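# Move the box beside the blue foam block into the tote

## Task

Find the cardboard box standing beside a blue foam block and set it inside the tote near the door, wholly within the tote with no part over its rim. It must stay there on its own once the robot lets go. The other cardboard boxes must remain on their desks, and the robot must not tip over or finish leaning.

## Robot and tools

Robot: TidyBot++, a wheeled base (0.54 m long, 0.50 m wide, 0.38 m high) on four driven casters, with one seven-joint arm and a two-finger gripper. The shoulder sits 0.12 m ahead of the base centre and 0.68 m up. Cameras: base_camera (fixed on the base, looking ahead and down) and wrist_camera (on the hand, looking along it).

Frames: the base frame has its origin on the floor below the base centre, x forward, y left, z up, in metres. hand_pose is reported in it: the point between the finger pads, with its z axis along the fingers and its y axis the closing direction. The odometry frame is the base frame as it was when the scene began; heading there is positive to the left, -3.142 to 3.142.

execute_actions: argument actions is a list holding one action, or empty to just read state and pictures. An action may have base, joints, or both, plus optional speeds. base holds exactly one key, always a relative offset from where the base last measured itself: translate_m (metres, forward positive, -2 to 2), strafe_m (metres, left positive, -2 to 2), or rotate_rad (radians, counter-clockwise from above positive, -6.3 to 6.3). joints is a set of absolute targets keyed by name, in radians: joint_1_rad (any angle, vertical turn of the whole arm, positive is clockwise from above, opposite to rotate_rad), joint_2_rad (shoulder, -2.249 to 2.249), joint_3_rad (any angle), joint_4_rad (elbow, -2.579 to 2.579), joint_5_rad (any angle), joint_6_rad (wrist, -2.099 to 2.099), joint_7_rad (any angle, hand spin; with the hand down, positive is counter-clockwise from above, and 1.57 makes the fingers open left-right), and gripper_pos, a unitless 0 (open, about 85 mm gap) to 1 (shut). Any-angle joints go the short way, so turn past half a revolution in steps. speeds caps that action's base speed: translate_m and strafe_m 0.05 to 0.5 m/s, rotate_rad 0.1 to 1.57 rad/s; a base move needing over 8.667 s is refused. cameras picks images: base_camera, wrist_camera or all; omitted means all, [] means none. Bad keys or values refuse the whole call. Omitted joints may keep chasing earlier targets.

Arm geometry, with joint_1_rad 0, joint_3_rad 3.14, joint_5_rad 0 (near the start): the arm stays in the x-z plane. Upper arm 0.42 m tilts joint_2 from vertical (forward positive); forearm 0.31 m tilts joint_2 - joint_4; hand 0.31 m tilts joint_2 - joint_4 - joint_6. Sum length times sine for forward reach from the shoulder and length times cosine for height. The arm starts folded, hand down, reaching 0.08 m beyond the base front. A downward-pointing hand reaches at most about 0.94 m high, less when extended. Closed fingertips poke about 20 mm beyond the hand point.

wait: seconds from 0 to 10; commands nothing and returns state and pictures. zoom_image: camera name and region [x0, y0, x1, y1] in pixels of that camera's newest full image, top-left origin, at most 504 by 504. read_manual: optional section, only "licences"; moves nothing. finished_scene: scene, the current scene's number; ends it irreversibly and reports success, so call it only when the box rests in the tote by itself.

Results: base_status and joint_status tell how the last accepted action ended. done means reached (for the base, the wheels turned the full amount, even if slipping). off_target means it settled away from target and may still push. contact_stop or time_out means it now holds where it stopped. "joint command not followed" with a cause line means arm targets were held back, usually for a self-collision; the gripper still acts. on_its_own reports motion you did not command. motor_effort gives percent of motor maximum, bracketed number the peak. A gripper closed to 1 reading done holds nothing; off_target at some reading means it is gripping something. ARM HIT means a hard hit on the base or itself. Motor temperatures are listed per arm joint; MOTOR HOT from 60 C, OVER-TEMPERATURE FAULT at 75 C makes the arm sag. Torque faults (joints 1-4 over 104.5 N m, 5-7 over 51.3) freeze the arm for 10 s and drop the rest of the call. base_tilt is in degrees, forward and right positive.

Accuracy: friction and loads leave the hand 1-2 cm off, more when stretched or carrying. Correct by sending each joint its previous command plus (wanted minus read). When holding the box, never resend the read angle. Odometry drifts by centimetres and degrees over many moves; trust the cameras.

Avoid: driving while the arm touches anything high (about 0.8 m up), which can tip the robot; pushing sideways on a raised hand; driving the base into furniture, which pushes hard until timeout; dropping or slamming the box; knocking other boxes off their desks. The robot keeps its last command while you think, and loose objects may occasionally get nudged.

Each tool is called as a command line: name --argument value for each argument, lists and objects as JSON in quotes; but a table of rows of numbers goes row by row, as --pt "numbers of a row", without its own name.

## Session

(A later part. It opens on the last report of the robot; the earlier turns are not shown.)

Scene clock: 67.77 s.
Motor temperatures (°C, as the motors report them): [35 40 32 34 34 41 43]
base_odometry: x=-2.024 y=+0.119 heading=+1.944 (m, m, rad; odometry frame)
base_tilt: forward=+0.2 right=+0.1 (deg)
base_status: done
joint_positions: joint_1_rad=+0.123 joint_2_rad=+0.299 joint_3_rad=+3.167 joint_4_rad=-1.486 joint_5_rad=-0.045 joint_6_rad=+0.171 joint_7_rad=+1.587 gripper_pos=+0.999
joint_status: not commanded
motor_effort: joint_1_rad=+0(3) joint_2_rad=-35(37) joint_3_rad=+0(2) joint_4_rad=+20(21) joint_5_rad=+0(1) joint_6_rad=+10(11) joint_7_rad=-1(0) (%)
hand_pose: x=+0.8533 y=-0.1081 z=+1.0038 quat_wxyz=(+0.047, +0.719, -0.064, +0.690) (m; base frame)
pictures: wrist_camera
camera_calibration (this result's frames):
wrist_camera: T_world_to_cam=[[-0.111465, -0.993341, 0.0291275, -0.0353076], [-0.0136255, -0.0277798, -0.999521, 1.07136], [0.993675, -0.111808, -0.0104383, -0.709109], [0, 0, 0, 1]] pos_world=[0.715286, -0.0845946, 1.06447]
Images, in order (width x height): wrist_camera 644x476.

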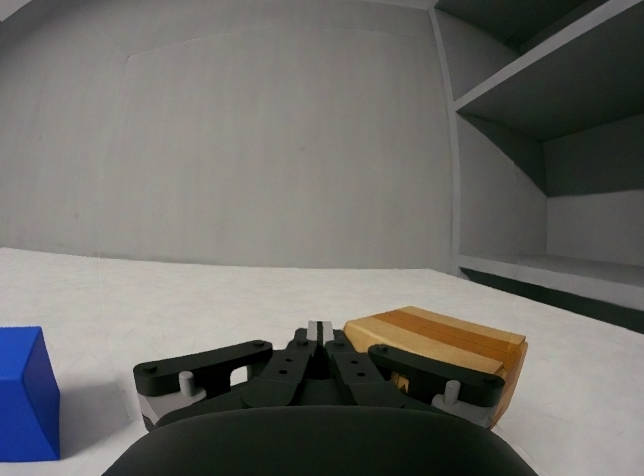

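execute_actions --actions '[{"base":{"translate_m":-0.02},"joints":{"joint_1_rad":0.26}}]' --cameras '["wrist_camera"]'

execute_actions --actions '[{"base":{"translate_m":-0.25},"joints":{"gripper_pos":0,"joint_1_rad":0.2}}]' --cameras '["wrist_camera"]'

Scene clock: 69.80 s.
Motor temperatures (°C, as the motors report them): [35 40 32 34 34 41 43]
base_odometry: x=-2.017 y=+0.101 heading=+1.944 (m, m, rad; odometry frame)
base_tilt: forward=+0.2 right=+0.1 (deg)
base_status: done
joint_positions: joint_1_rad=+0.252 joint_2_rad=+0.296 joint_3_rad=+3.167 joint_4_rad=-1.486 joint_5_rad=-0.045 joint_6_rad=+0.171 joint_7_rad=+1.587 gripper_pos=+0.999
joint_status: all done
motor_effort: joint_1_rad=+0(2) joint_2_rad=-34(38) joint_3_rad=+1(1) joint_4_rad=+20(21) joint_5_rad=+0(1) joint_6_rad=+10(11) joint_7_rad=+0(0) (%)
hand_pose: x=+0.8327 y=-0.2007 z=+1.0057 quat_wxyz=(+0.091, +0.713, -0.109, +0.687) (m; base frame)
pictures: wrist_camera
camera_calibration (this result's frames):
wrist_camera: T_world_to_cam=[[-0.237211, -0.971025, 0.0290112, -0.0202604], [-0.0144833, -0.0263253, -0.999549, 1.07144], [0.97135, -0.237524, -0.00781904, -0.708211], [0, 0, 0, 1]] pos_world=[0.698633, -0.159684, 1.066]
Images, in order (width x height): wrist_camera 644x476.

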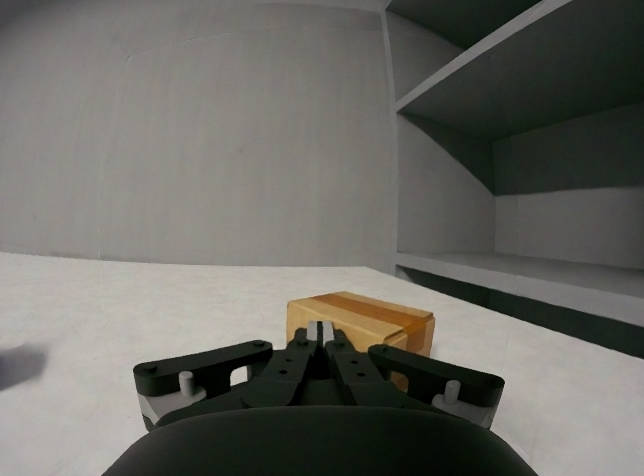

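Scene clock: 71.67 s.
Motor temperatures (°C, as the motors report them): [35 40 32 34 34 41 43]
base_odometry: x=-1.926 y=-0.132 heading=+1.944 (m, m, rad; odometry frame)
base_tilt: forward=+0.2 right=+0.1 (deg)
base_status: done
joint_positions: joint_1_rad=+0.213 joint_2_rad=+0.296 joint_3_rad=+3.166 joint_4_rad=-1.487 joint_5_rad=-0.045 joint_6_rad=+0.171 joint_7_rad=+1.587 gripper_pos=+0.000
joint_status: all done
motor_effort: joint_1_rad=+0(3) joint_2_rad=-33(37) joint_3_rad=+0(3) joint_4_rad=+20(21) joint_5_rad=+0(0) joint_6_rad=+10(11) joint_7_rad=-1(0) (%)
hand_pose: x=+0.8400 y=-0.1723 z=+1.0055 quat_wxyz=(+0.077, +0.715, -0.095, +0.688) (m; base frame)
pictures: wrist_camera
camera_calibration (this result's frames):
wrist_camera: T_world_to_cam=[[-0.198571, -0.979667, 0.0286749, -0.024623], [-0.0136171, -0.0264969, -0.999556, 1.07133], [0.979992, -0.198873, -0.00807875, -0.708941], [0, 0, 0, 1]] pos_world=[0.704456, -0.136725, 1.06584]
Images, in order (width x height): wrist_camera 644x476.

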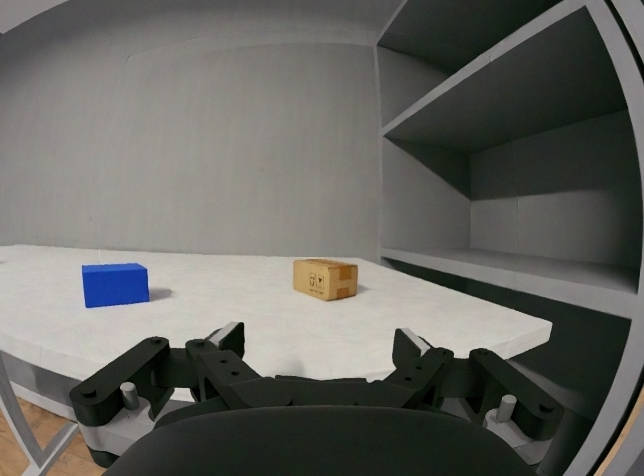

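execute_actions --actions '[{"joints":{"gripper_pos":1,"joint_1_rad":0.31}}]' --cameras '[]'

execute_actions --actions '[{"base":{"translate_m":0.3},"speeds":{"translate_m":0.15}}]' --cameras '["wrist_camera"]'

Scene clock: 73.07 s.
Motor temperatures (°C, as the motors report them): [35 40 32 34 34 41 43]
base_odometry: x=-1.926 y=-0.132 heading=+1.944 (m, m, rad; odometry frame)
base_tilt: forward=+0.2 right=+0.1 (deg)
base_status: not commanded
joint_positions: joint_1_rad=+0.302 joint_2_rad=+0.296 joint_3_rad=+3.166 joint_4_rad=-1.487 joint_5_rad=-0.045 joint_6_rad=+0.171 joint_7_rad=+1.587 gripper_pos=+0.999
joint_status: all done
motor_effort: joint_1_rad=+0(2) joint_2_rad=-34(34) joint_3_rad=+1(2) joint_4_rad=+20(20) joint_5_rad=+1(0) joint_6_rad=+10(10) joint_7_rad=+0(0) (%)
hand_pose: x=+0.8219 y=-0.2356 z=+1.0055 quat_wxyz=(+0.108, +0.710, -0.127, +0.684) (m; base frame)
pictures: none
No camera images: the call's "cameras" was empty. Leave "cameras" out to get every camera's image.

Scene clock: 75.70 s.
Motor temperatures (°C, as the motors report them): [35 40 32 34 34 41 43]
base_odometry: x=-2.035 y=+0.147 heading=+1.945 (m, m, rad; odometry frame)
base_tilt: forward=+0.2 right=+0.1 (deg)
base_status: done
joint_positions: joint_1_rad=+0.302 joint_2_rad=+0.298 joint_3_rad=+3.166 joint_4_rad=-1.487 joint_5_rad=-0.045 joint_6_rad=+0.172 joint_7_rad=+1.587 gripper_pos=+0.999
joint_status: not commanded
motor_effort: joint_1_rad=+0(3) joint_2_rad=-34(36) joint_3_rad=+1(1) joint_4_rad=+20(21) joint_5_rad=+0(0) joint_6_rad=+10(11) joint_7_rad=+0(0) (%)
hand_pose: x=+0.8226 y=-0.2358 z=+1.0039 quat_wxyz=(+0.108, +0.711, -0.127, +0.683) (m; base frame)
pictures: wrist_camera
camera_calibration (this result's frames):
wrist_camera: T_world_to_cam=[[-0.284586, -0.958219, 0.0287638, -0.0144465], [-0.017904, -0.0246867, -0.999535, 1.07179], [0.958483, -0.284969, -0.0101305, -0.705009], [0, 0, 0, 1]] pos_world=[0.690818, -0.18829, 1.06457]
Images, in order (width x height): wrist_camera 644x476.

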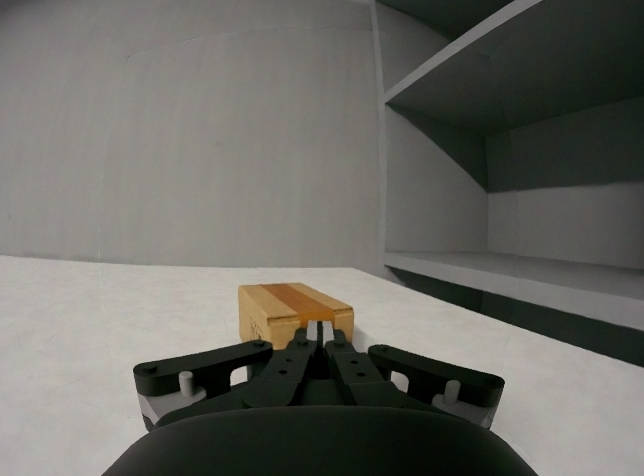

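execute_actions --actions '[{"base":{"translate_m":-0.1},"joints":{"gripper_pos":0,"joint_1_rad":0.29}}]' --cameras '["wrist_camera"]'

Scene clock: 77.07 s.
Motor temperatures (°C, as the motors report them): [35 40 32 34 34 41 43]
base_odometry: x=-1.999 y=+0.054 heading=+1.945 (m, m, rad; odometry frame)
base_tilt: forward=+0.2 right=+0.1 (deg)
base_status: done
joint_positions: joint_1_rad=+0.296 joint_2_rad=+0.296 joint_3_rad=+3.166 joint_4_rad=-1.487 joint_5_rad=-0.045 joint_6_rad=+0.172 joint_7_rad=+1.587 gripper_pos=+0.000
joint_status: all done
motor_effort: joint_1_rad=+0(1) joint_2_rad=-34(38) joint_3_rad=+1(2) joint_4_rad=+20(21) joint_5_rad=+0(1) joint_6_rad=+10(11) joint_7_rad=+0(0) (%)
hand_pose: x=+0.8233 y=-0.2320 z=+1.0052 quat_wxyz=(+0.106, +0.710, -0.125, +0.684) (m; base frame)
pictures: wrist_camera
camera_calibration (this result's frames):
wrist_camera: T_world_to_cam=[[-0.279708, -0.959653, 0.0287943, -0.0150434], [-0.0160055, -0.0253264, -0.999551, 1.07148], [0.959952, -0.280043, -0.00827569, -0.706501], [0, 0, 0, 1]] pos_world=[0.691149, -0.185151, 1.06558]
Images, in order (width x height): wrist_camera 644x476.

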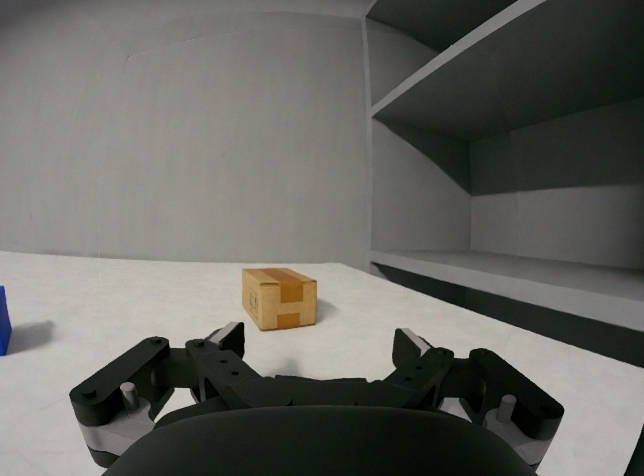

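execute_actions --actions '[{"base":{"strafe_m":-0.2},"speeds":{"strafe_m":0.12},"joints":{"joint_1_rad":0.03}}]'

Scene clock: 79.60 s.
Motor temperatures (°C, as the motors report them): [35 40 32 34 34 41 43]
base_odometry: x=-1.812 y=+0.128 heading=+1.945 (m, m, rad; odometry frame)
base_tilt: forward=+0.2 right=+0.1 (deg)
base_status: done
joint_positions: joint_1_rad=+0.036 joint_2_rad=+0.296 joint_3_rad=+3.162 joint_4_rad=-1.487 joint_5_rad=-0.045 joint_6_rad=+0.172 joint_7_rad=+1.587 gripper_pos=+0.000
joint_status: all done
motor_effort: joint_1_rad=-1(4) joint_2_rad=-34(35) joint_3_rad=+0(2) joint_4_rad=+20(20) joint_5_rad=+0(0) joint_6_rad=+10(10) joint_7_rad=-1(0) (%)
hand_pose: x=+0.8594 y=-0.0401 z=+1.0052 quat_wxyz=(+0.014, +0.721, -0.031, +0.692) (m; base frame)
pictures: base_camera, wrist_camera
camera_calibration (this result's frames):
wrist_camera: T_world_to_cam=[[-0.018962, -0.999437, 0.0276681, -0.045304], [-0.00878605, -0.0275054, -0.999583, 1.07065], [0.999782, -0.0191972, -0.00825955, -0.711209], [0, 0, 0, 1]] pos_world=[0.719601, -0.029483, 1.06559]
Images, in order (width x height): base_camera 644x364, wrist_camera 644x476.

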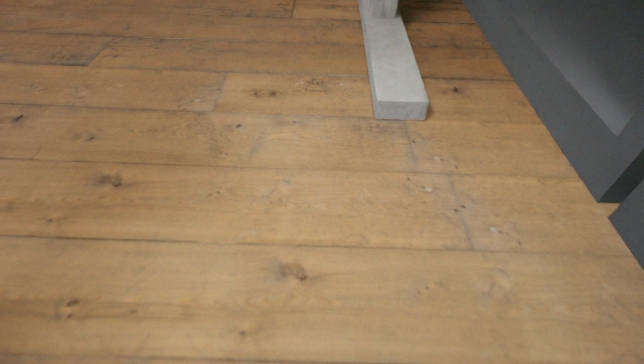

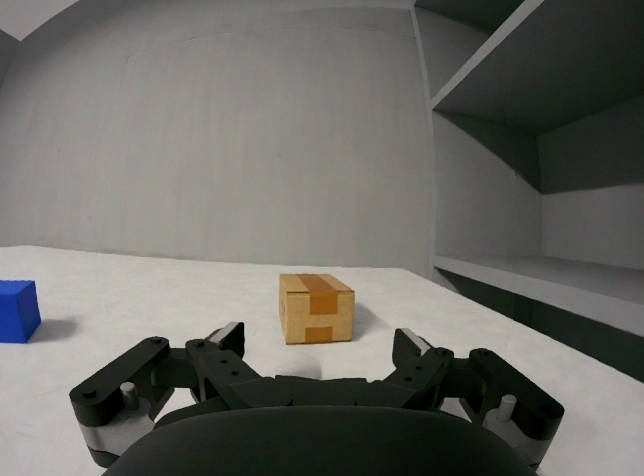

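execute_actions --actions '[{"base":{"translate_m":0.155},"speeds":{"translate_m":0.1}}]' --cameras '["wrist_camera"]'

execute_actions --actions '[{"joints":{"gripper_pos":1}}]' --cameras '["wrist_camera"]'

Scene clock: 81.87 s.
Motor temperatures (°C, as the motors report them): [35 40 32 34 34 41 43]
base_odometry: x=-1.869 y=+0.272 heading=+1.945 (m, m, rad; odometry frame)
base_tilt: forward=+0.2 right=+0.1 (deg)
base_status: done
joint_positions: joint_1_rad=+0.036 joint_2_rad=+0.298 joint_3_rad=+3.162 joint_4_rad=-1.487 joint_5_rad=-0.045 joint_6_rad=+0.172 joint_7_rad=+1.587 gripper_pos=+0.000
joint_status: not commanded
motor_effort: joint_1_rad=+0(2) joint_2_rad=-34(37) joint_3_rad=+1(1) joint_4_rad=+20(21) joint_5_rad=+0(1) joint_6_rad=+10(11) joint_7_rad=+0(0) (%)
hand_pose: x=+0.8599 y=-0.0401 z=+1.0040 quat_wxyz=(+0.014, +0.721, -0.031, +0.692) (m; base frame)
pictures: wrist_camera
camera_calibration (this result's frames):
wrist_camera: T_world_to_cam=[[-0.0189382, -0.999438, 0.0276508, -0.045287], [-0.0102523, -0.0274602, -0.99957, 1.07068], [0.999768, -0.0192135, -0.00972645, -0.710244], [0, 0, 0, 1]] pos_world=[0.720199, -0.0295069, 1.06456]
Images, in order (width x height): wrist_camera 644x476.

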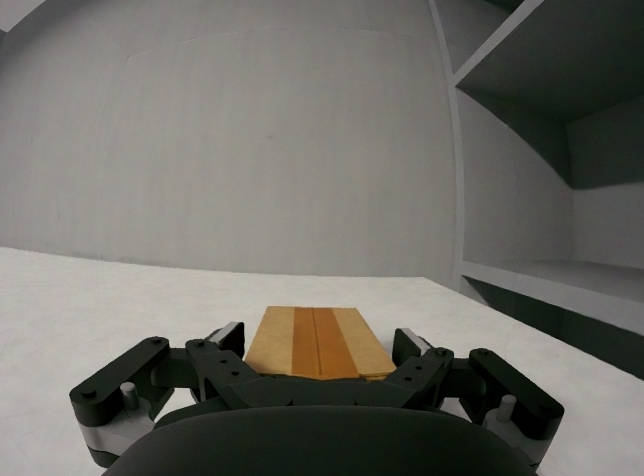

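Scene clock: 82.97 s.
Motor temperatures (°C, as the motors report them): [35 40 32 34 34 41 43]
base_odometry: x=-1.869 y=+0.272 heading=+1.945 (m, m, rad; odometry frame)
base_tilt: forward=+0.2 right=+0.1 (deg)
base_status: not commanded
joint_positions: joint_1_rad=+0.036 joint_2_rad=+0.298 joint_3_rad=+3.162 joint_4_rad=-1.487 joint_5_rad=-0.045 joint_6_rad=+0.172 joint_7_rad=+1.587 gripper_pos=+0.347
joint_status: gripper_pos off_target (ended at +0.347, target +1.000)
motor_effort: joint_1_rad=+0(0) joint_2_rad=-34(34) joint_3_rad=+0(0) joint_4_rad=+19(20) joint_5_rad=+1(0) joint_6_rad=+10(11) joint_7_rad=+0(1) (%)
hand_pose: x=+0.8599 y=-0.0401 z=+1.0040 quat_wxyz=(+0.014, +0.721, -0.031, +0.692) (m; base frame)
pictures: wrist_camera
camera_calibration (this result's frames):
wrist_camera: T_world_to_cam=[[-0.0189383, -0.999438, 0.0276509, -0.0452871], [-0.0102491, -0.0274604, -0.99957, 1.07067], [0.999768, -0.0192136, -0.00972332, -0.710248], [0, 0, 0, 1]] pos_world=[0.720199, -0.0295069, 1.06456]
Images, in order (width x height): wrist_camera 644x476.

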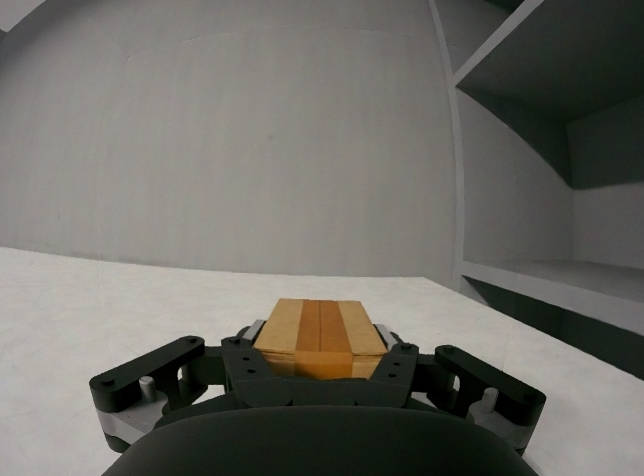

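Held. Lift, back out.

execute_actions --actions '[{"joints":{"joint_1_rad":0.0,"joint_2_rad":0.15,"joint_6_rad":0.1}}]' --cameras '[]'

execute_actions --actions '[{"base":{"translate_m":-0.6}}]' --cameras '[]'

execute_actions --actions '[{"base":{"strafe_m":0.35},"joints":{"joint_2_rad":-0.2,"joint_4_rad":-2.0,"joint_6_rad":-0.4}}]' --cameras '[]'

execute_actions --actions '[{"base":{"translate_m":-1.3}}]'

Scene clock: 84.63 s.
Motor temperatures (°C, as the motors report them): [35 40 32 34 34 41 43]
base_odometry: x=-1.869 y=+0.272 heading=+1.945 (m, m, rad; odometry frame)
base_tilt: forward=+0.2 right=+0.1 (deg)
base_status: not commanded
joint_positions: joint_1_rad=+0.022 joint_2_rad=+0.153 joint_3_rad=+3.162 joint_4_rad=-1.493 joint_5_rad=-0.045 joint_6_rad=+0.126 joint_7_rad=+1.587 gripper_pos=+0.347
joint_status: all done
motor_effort: joint_1_rad=+0(1) joint_2_rad=-31(40) joint_3_rad=+0(0) joint_4_rad=+21(22) joint_5_rad=+0(0) joint_6_rad=+11(12) joint_7_rad=+0(0) (%)
hand_pose: x=+0.8070 y=-0.0280 z=+1.0898 quat_wxyz=(+0.008, +0.688, -0.025, +0.725) (m; base frame)
pictures: none
No camera images: the call's "cameras" was empty. Leave "cameras" out to get every camera's image.

Scene clock: 87.27 s.
Motor temperatures (°C, as the motors report them): [35 40 32 34 34 41 43]
base_odometry: x=-1.649 y=-0.286 heading=+1.945 (m, m, rad; odometry frame)
base_tilt: forward=+0.2 right=+0.1 (deg)
base_status: done
joint_positions: joint_1_rad=+0.017 joint_2_rad=+0.154 joint_3_rad=+3.162 joint_4_rad=-1.493 joint_5_rad=-0.045 joint_6_rad=+0.122 joint_7_rad=+1.587 gripper_pos=+0.347
joint_status: not commanded
motor_effort: joint_1_rad=+0(4) joint_2_rad=-30(34) joint_3_rad=+0(4) joint_4_rad=+21(23) joint_5_rad=+0(0) joint_6_rad=+12(12) joint_7_rad=+0(0) (%)
hand_pose: x=+0.8079 y=-0.0252 z=+1.0873 quat_wxyz=(+0.006, +0.691, -0.024, +0.723) (m; base frame)
pictures: none
No camera images: the call's "cameras" was empty. Leave "cameras" out to get every camera's image.

Scene clock: 89.30 s.
Motor temperatures (°C, as the motors report them): [35 40 32 34 34 41 43]
base_odometry: x=-1.975 y=-0.415 heading=+1.945 (m, m, rad; odometry frame)
base_tilt: forward=+0.2 right=+0.1 (deg)
base_status: done
joint_positions: joint_1_rad=+0.011 joint_2_rad=-0.185 joint_3_rad=+3.161 joint_4_rad=-1.987 joint_5_rad=-0.045 joint_6_rad=-0.378 joint_7_rad=+1.587 gripper_pos=+0.347
joint_status: all done
motor_effort: joint_1_rad=+0(3) joint_2_rad=-16(31) joint_3_rad=+1(2) joint_4_rad=+20(23) joint_5_rad=+0(0) joint_6_rad=+9(11) joint_7_rad=+0(0) (%)
hand_pose: x=+0.6033 y=-0.0089 z=+0.8454 quat_wxyz=(-0.008, +0.886, -0.022, +0.463) (m; base frame)
pictures: none
No camera images: the call's "cameras" was empty. Leave "cameras" out to get every camera's image.

Scene clock: 93.27 s.
Motor temperatures (°C, as the motors report them): [35 40 32 34 34 41 43]
base_odometry: x=-1.500 y=-1.625 heading=+1.945 (m, m, rad; odometry frame)
base_tilt: forward=+0.2 right=+0.1 (deg)
base_status: done
joint_positions: joint_1_rad=+0.011 joint_2_rad=-0.192 joint_3_rad=+3.161 joint_4_rad=-1.987 joint_5_rad=-0.045 joint_6_rad=-0.378 joint_7_rad=+1.587 gripper_pos=+0.347
joint_status: not commanded
motor_effort: joint_1_rad=+0(1) joint_2_rad=-16(20) joint_3_rad=+1(2) joint_4_rad=+20(21) joint_5_rad=+1(0) joint_6_rad=+10(10) joint_7_rad=+0(0) (%)
hand_pose: x=+0.6019 y=-0.0088 z=+0.8483 quat_wxyz=(-0.008, +0.885, -0.022, +0.465) (m; base frame)
pictures: base_camera, wrist_camera
camera_calibration (this result's frames):
wrist_camera: T_world_to_cam=[[0.0332165, -0.999312, -0.0165199, -0.00856415], [-0.538999, -0.00399176, -0.842297, 1.09829], [0.841651, 0.0368823, -0.53876, 0.0912237], [0, 0, 0, 1]] pos_world=[0.515484, -0.00753868, 0.974094]
Images, in order (width x height): base_camera 644x364, wrist_camera 644x476.

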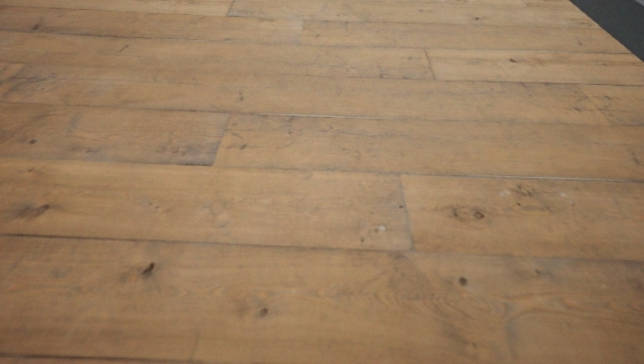

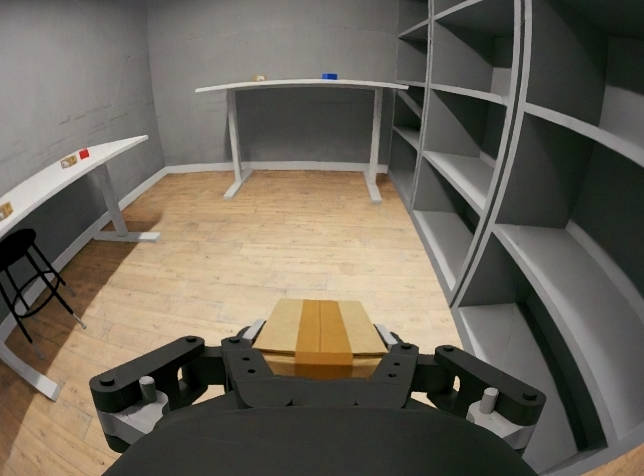

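execute_actions --actions '[{"base":{"rotate_rad":4.68},"joints":{"joint_2_rad":-0.4,"joint_4_rad":-2.2,"joint_6_rad":-0.5}}]'

execute_actions --actions '[{"base":{"translate_m":1.6}}]'

Scene clock: 97.97 s.
Motor temperatures (°C, as the motors report them): [35 40 32 34 34 41 43]
base_odometry: x=-1.500 y=-1.625 heading=+0.341 (m, m, rad; odometry frame)
base_tilt: forward=+0.2 right=+0.1 (deg)
base_status: done
joint_positions: joint_1_rad=+0.011 joint_2_rad=-0.386 joint_3_rad=+3.162 joint_4_rad=-2.186 joint_5_rad=-0.045 joint_6_rad=-0.474 joint_7_rad=+1.587 gripper_pos=+0.347
joint_status: all done
motor_effort: joint_1_rad=+0(2) joint_2_rad=-7(17) joint_3_rad=+1(2) joint_4_rad=+20(20) joint_5_rad=+0(1) joint_6_rad=+8(9) joint_7_rad=+0(0) (%)
hand_pose: x=+0.5046 y=-0.0049 z=+0.7995 quat_wxyz=(-0.012, +0.907, -0.022, +0.421) (m; base frame)
pictures: base_camera, wrist_camera
camera_calibration (this result's frames):
wrist_camera: T_world_to_cam=[[0.0359482, -0.998962, -0.0279604, 0.00558853], [-0.61939, -0.000315073, -0.785083, 0.999623], [0.78426, 0.0455408, -0.618759, 0.239561], [0, 0, 0, 1]] pos_world=[0.431078, -0.0050121, 0.933174]
Images, in order (width x height): base_camera 644x364, wrist_camera 644x476.

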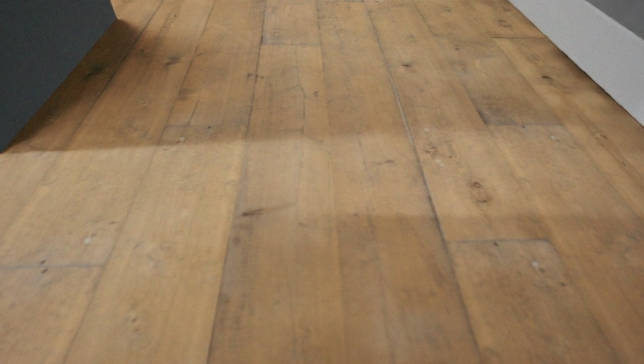

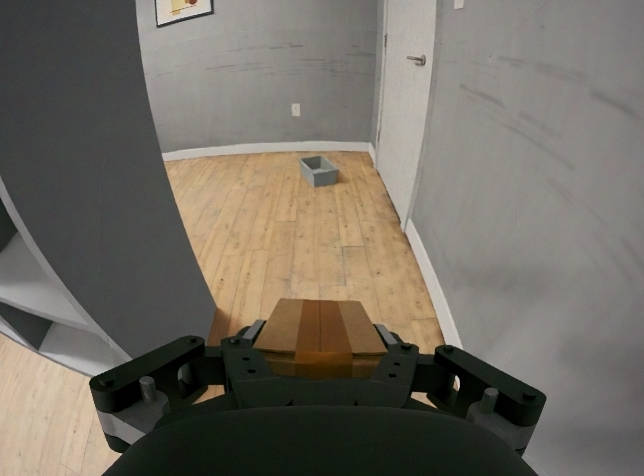

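Scene clock: 102.47 s.
Motor temperatures (°C, as the motors report them): [35 40 32 34 34 41 43]
base_odometry: x=+0.007 y=-1.088 heading=+0.342 (m, m, rad; odometry frame)
base_tilt: forward=+0.2 right=+0.1 (deg)
base_status: done
joint_positions: joint_1_rad=+0.011 joint_2_rad=-0.391 joint_3_rad=+3.162 joint_4_rad=-2.186 joint_5_rad=-0.045 joint_6_rad=-0.476 joint_7_rad=+1.587 gripper_pos=+0.347
joint_status: not commanded
motor_effort: joint_1_rad=+0(1) joint_2_rad=-8(10) joint_3_rad=+1(1) joint_4_rad=+20(20) joint_5_rad=+0(0) joint_6_rad=+9(9) joint_7_rad=-1(0) (%)
hand_pose: x=+0.5035 y=-0.0048 z=+0.8006 quat_wxyz=(-0.012, +0.906, -0.022, +0.422) (m; base frame)
pictures: base_camera, wrist_camera
camera_calibration (this result's frames):
wrist_camera: T_world_to_cam=[[0.0361266, -0.998957, -0.0279236, 0.00559843], [-0.617579, -0.000349213, -0.786509, 1.00001], [0.785679, 0.045659, -0.616947, 0.238987], [0, 0, 0, 1]] pos_world=[0.429617, -0.00497011, 0.934118]
Images, in order (width x height): base_camera 644x364, wrist_camera 644x476.

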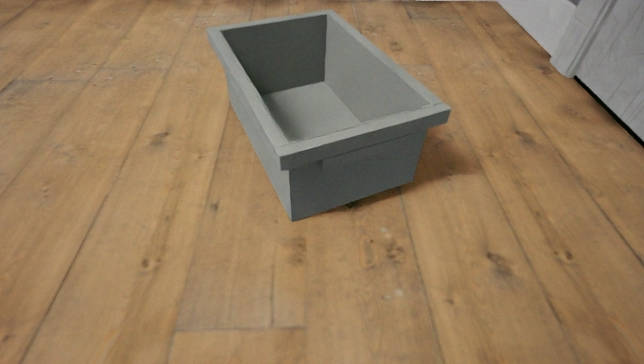

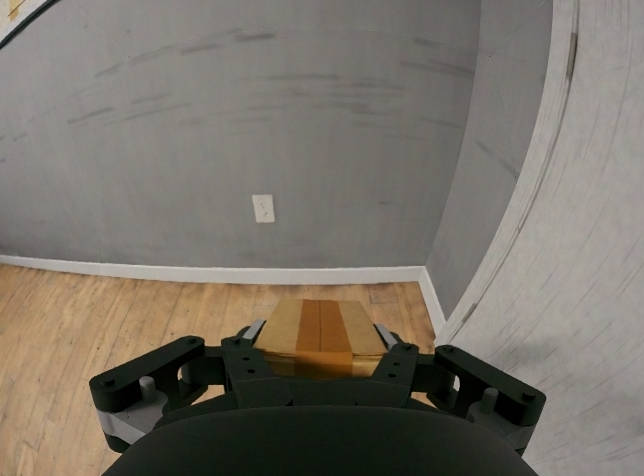

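execute_actions --actions '[{"joints":{"joint_2_rad":1.3,"joint_4_rad":-1.07,"joint_6_rad":-0.77}}]'

Scene clock: 105.63 s.
Motor temperatures (°C, as the motors report them): [35 40 32 34 34 41 43]
base_odometry: x=+0.007 y=-1.088 heading=+0.342 (m, m, rad; odometry frame)
base_tilt: forward=+0.2 right=+0.1 (deg)
base_status: not commanded
joint_positions: joint_1_rad=+0.011 joint_2_rad=+1.303 joint_3_rad=+3.162 joint_4_rad=-1.096 joint_5_rad=-0.045 joint_6_rad=-0.736 joint_7_rad=+1.587 gripper_pos=+0.347
joint_status: all done
motor_effort: joint_1_rad=+0(0) joint_2_rad=-50(52) joint_3_rad=+0(0) joint_4_rad=+10(20) joint_5_rad=+0(0) joint_6_rad=+1(9) joint_7_rad=-1(0) (%)
hand_pose: x=+0.7394 y=-0.0082 z=+0.2499 quat_wxyz=(-0.005, +1.000, -0.017, +0.003) (m; base frame)
pictures: base_camera, wrist_camera
camera_calibration (this result's frames):
wrist_camera: T_world_to_cam=[[0.0179714, -0.998424, -0.0531674, -0.00192672], [-0.999042, -0.01581, -0.0407975, 0.808209], [0.0398927, 0.0538497, -0.997752, 0.360715], [0, 0, 0, 1]] pos_world=[0.793079, -0.00857031, 0.392774]
Images, in order (width x height): base_camera 644x364, wrist_camera 644x476.

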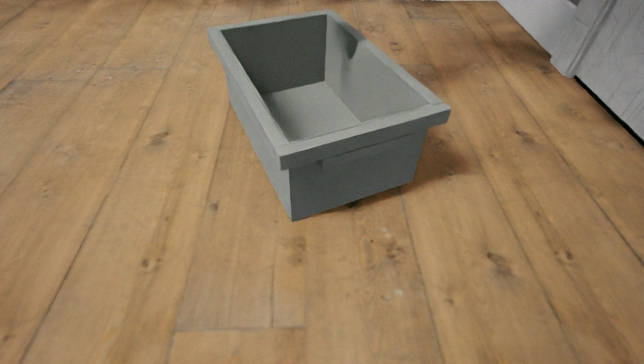

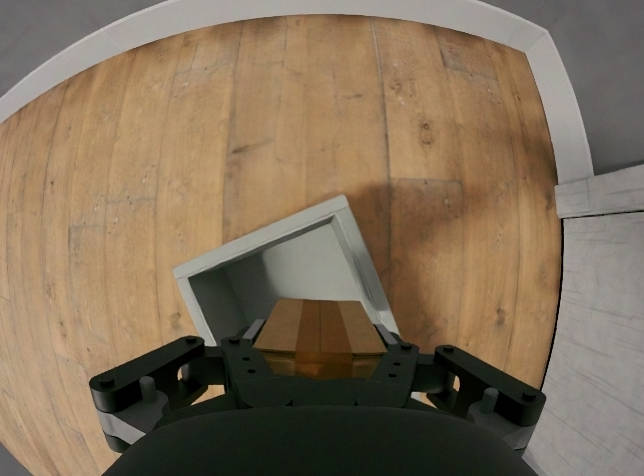

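execute_actions --actions '[{"joints":{"joint_1_rad":-0.07,"joint_7_rad":1.95}}]'

Scene clock: 106.67 s.
Motor temperatures (°C, as the motors report them): [35 40 32 34 34 41 43]
base_odometry: x=+0.007 y=-1.088 heading=+0.342 (m, m, rad; odometry frame)
base_tilt: forward=+0.2 right=+0.1 (deg)
base_status: not commanded
joint_positions: joint_1_rad=-0.063 joint_2_rad=+1.303 joint_3_rad=+3.162 joint_4_rad=-1.096 joint_5_rad=-0.045 joint_6_rad=-0.736 joint_7_rad=+1.942 gripper_pos=+0.347
joint_status: all done
motor_effort: joint_1_rad=+0(3) joint_2_rad=-49(50) joint_3_rad=+0(1) joint_4_rad=+10(10) joint_5_rad=+0(0) joint_6_rad=+0(0) joint_7_rad=-1(1) (%)
hand_pose: x=+0.7385 y=+0.0376 z=+0.2500 quat_wxyz=(-0.005, +0.981, +0.196, +0.004) (m; base frame)
pictures: base_camera, wrist_camera
camera_calibration (this result's frames):
wrist_camera: T_world_to_cam=[[0.431129, -0.900904, -0.0500012, -0.265744], [-0.902104, -0.429251, -0.0441874, 0.752841], [0.0183455, 0.0641567, -0.997771, 0.373883], [0, 0, 0, 1]] pos_world=[0.786852, 0.0597608, 0.393028]
Images, in order (width x height): base_camera 644x364, wrist_camera 644x476.

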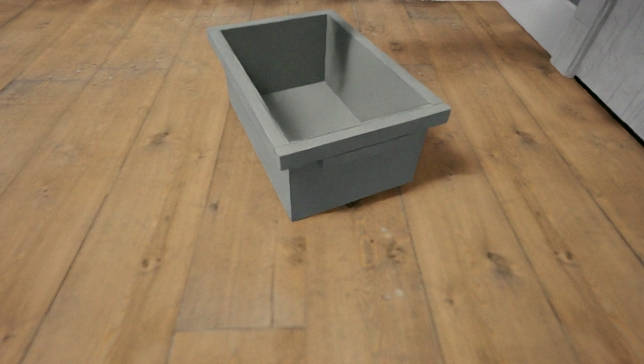

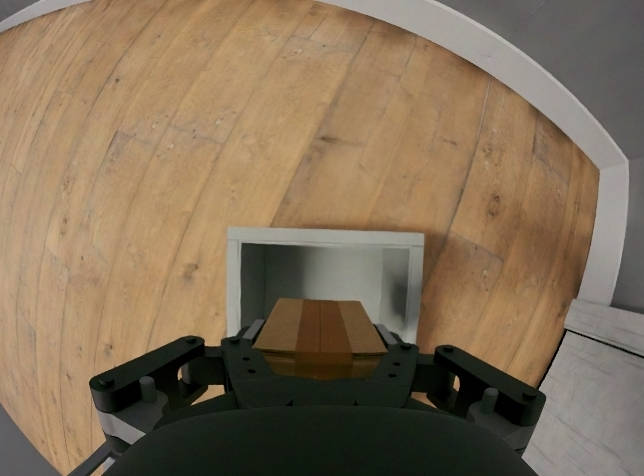

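Centred. Lower and release.

execute_actions --actions '[{"joints":{"joint_2_rad":1.5,"joint_6_rad":-0.57}}]'

execute_actions --actions '[{"joints":{"gripper_pos":0.1}}]' --cameras '[]'

execute_actions --actions '[{"joints":{"joint_2_rad":1.0,"joint_6_rad":-1.07}}]'

Scene clock: 108.40 s.
Motor temperatures (°C, as the motors report them): [35 40 32 34 34 41 43]
base_odometry: x=+0.007 y=-1.088 heading=+0.342 (m, m, rad; odometry frame)
base_tilt: forward=+0.2 right=+0.1 (deg)
base_status: not commanded
joint_positions: joint_1_rad=-0.063 joint_2_rad=+1.508 joint_3_rad=+3.162 joint_4_rad=-1.088 joint_5_rad=-0.045 joint_6_rad=-0.602 joint_7_rad=+1.942 gripper_pos=+0.347
joint_status: all done
motor_effort: joint_1_rad=+0(0) joint_2_rad=-48(52) joint_3_rad=+0(0) joint_4_rad=+7(10) joint_5_rad=+0(0) joint_6_rad=+0(0) joint_7_rad=+0(0) (%)
hand_pose: x=+0.6835 y=+0.0326 z=+0.1284 quat_wxyz=(-0.006, +0.980, +0.195, -0.028) (m; base frame)
pictures: base_camera, wrist_camera
camera_calibration (this result's frames):
wrist_camera: T_world_to_cam=[[0.426698, -0.901778, -0.0687388, -0.247216], [-0.903291, -0.428698, 0.0168404, 0.688628], [-0.0446545, 0.0549054, -0.997493, 0.297272], [0, 0, 0, 1]] pos_world=[0.740792, 0.0559574, 0.267937]
Images, in order (width x height): base_camera 644x364, wrist_camera 644x476.

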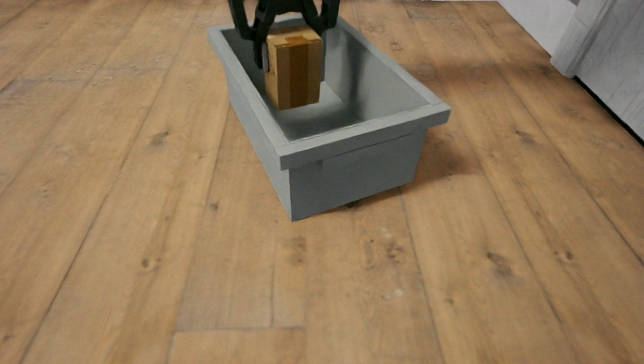

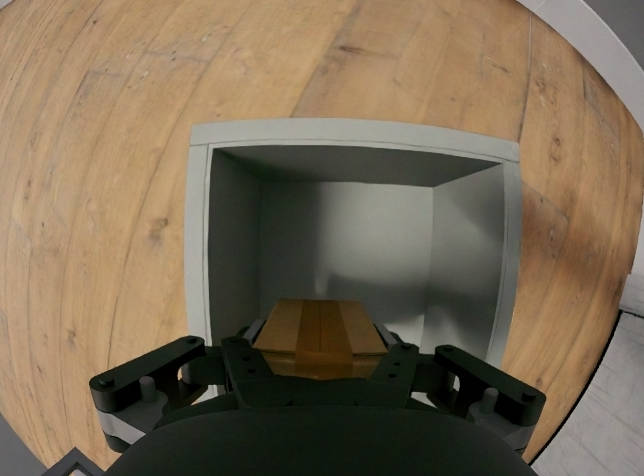

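Scene clock: 109.43 s.
Motor temperatures (°C, as the motors report them): [35 40 32 34 34 41 43]
base_odometry: x=+0.007 y=-1.088 heading=+0.342 (m, m, rad; odometry frame)
base_tilt: forward=+0.2 right=+0.1 (deg)
base_status: not commanded
joint_positions: joint_1_rad=-0.063 joint_2_rad=+1.508 joint_3_rad=+3.162 joint_4_rad=-1.088 joint_5_rad=-0.045 joint_6_rad=-0.602 joint_7_rad=+1.942 gripper_pos=+0.100
joint_status: all done
motor_effort: joint_1_rad=+0(0) joint_2_rad=-46(48) joint_3_rad=+0(0) joint_4_rad=+7(7) joint_5_rad=+0(0) joint_6_rad=+0(0) joint_7_rad=+0(0) (%)
hand_pose: x=+0.6835 y=+0.0326 z=+0.1284 quat_wxyz=(-0.006, +0.980, +0.195, -0.028) (m; base frame)
pictures: none
No camera images: the call's "cameras" was empty. Leave "cameras" out to get every camera's image.

Scene clock: 111.27 s.
Motor temperatures (°C, as the motors report them): [35 40 32 34 34 41 43]
base_odometry: x=+0.007 y=-1.088 heading=+0.342 (m, m, rad; odometry frame)
base_tilt: forward=+0.2 right=+0.1 (deg)
base_status: not commanded
joint_positions: joint_1_rad=-0.063 joint_2_rad=+0.999 joint_3_rad=+3.162 joint_4_rad=-1.083 joint_5_rad=-0.045 joint_6_rad=-1.039 joint_7_rad=+1.942 gripper_pos=+0.100
joint_status: all done
motor_effort: joint_1_rad=+0(0) joint_2_rad=-48(52) joint_3_rad=+0(0) joint_4_rad=+13(14) joint_5_rad=+0(0) joint_6_rad=+1(0) joint_7_rad=+0(0) (%)
hand_pose: x=+0.7527 y=+0.0420 z=+0.4448 quat_wxyz=(-0.009, +0.980, +0.199, +0.013) (m; base frame)
pictures: base_camera, wrist_camera
camera_calibration (this result's frames):
wrist_camera: T_world_to_cam=[[0.436612, -0.89801, -0.054296, -0.260548], [-0.899061, -0.433348, -0.0624397, 0.782129], [0.0325424, 0.0760774, -0.996571, 0.556013], [0, 0, 0, 1]] pos_world=[0.798846, 0.0626596, 0.588795]
Images, in order (width x height): base_camera 644x364, wrist_camera 644x476.

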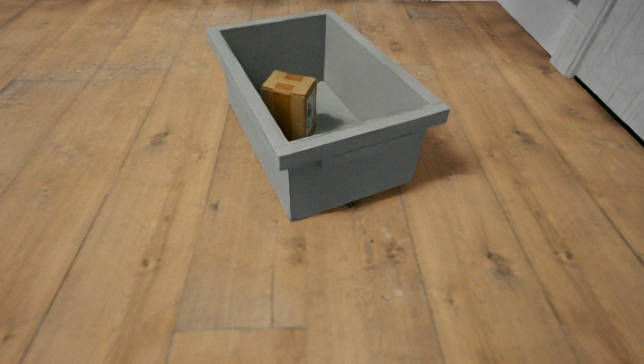

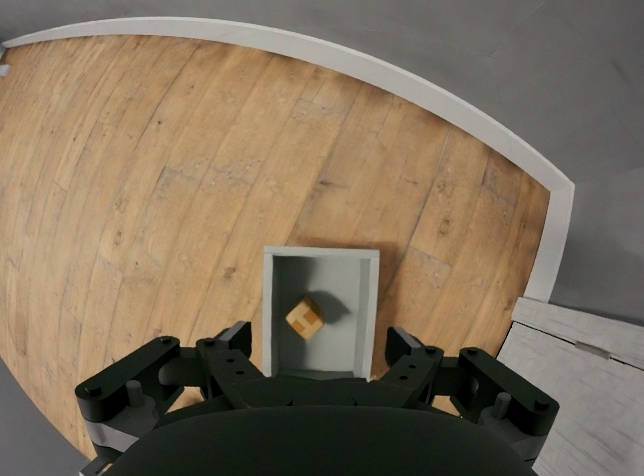

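finished_scene --scene 2

The scene is finished: the task was done.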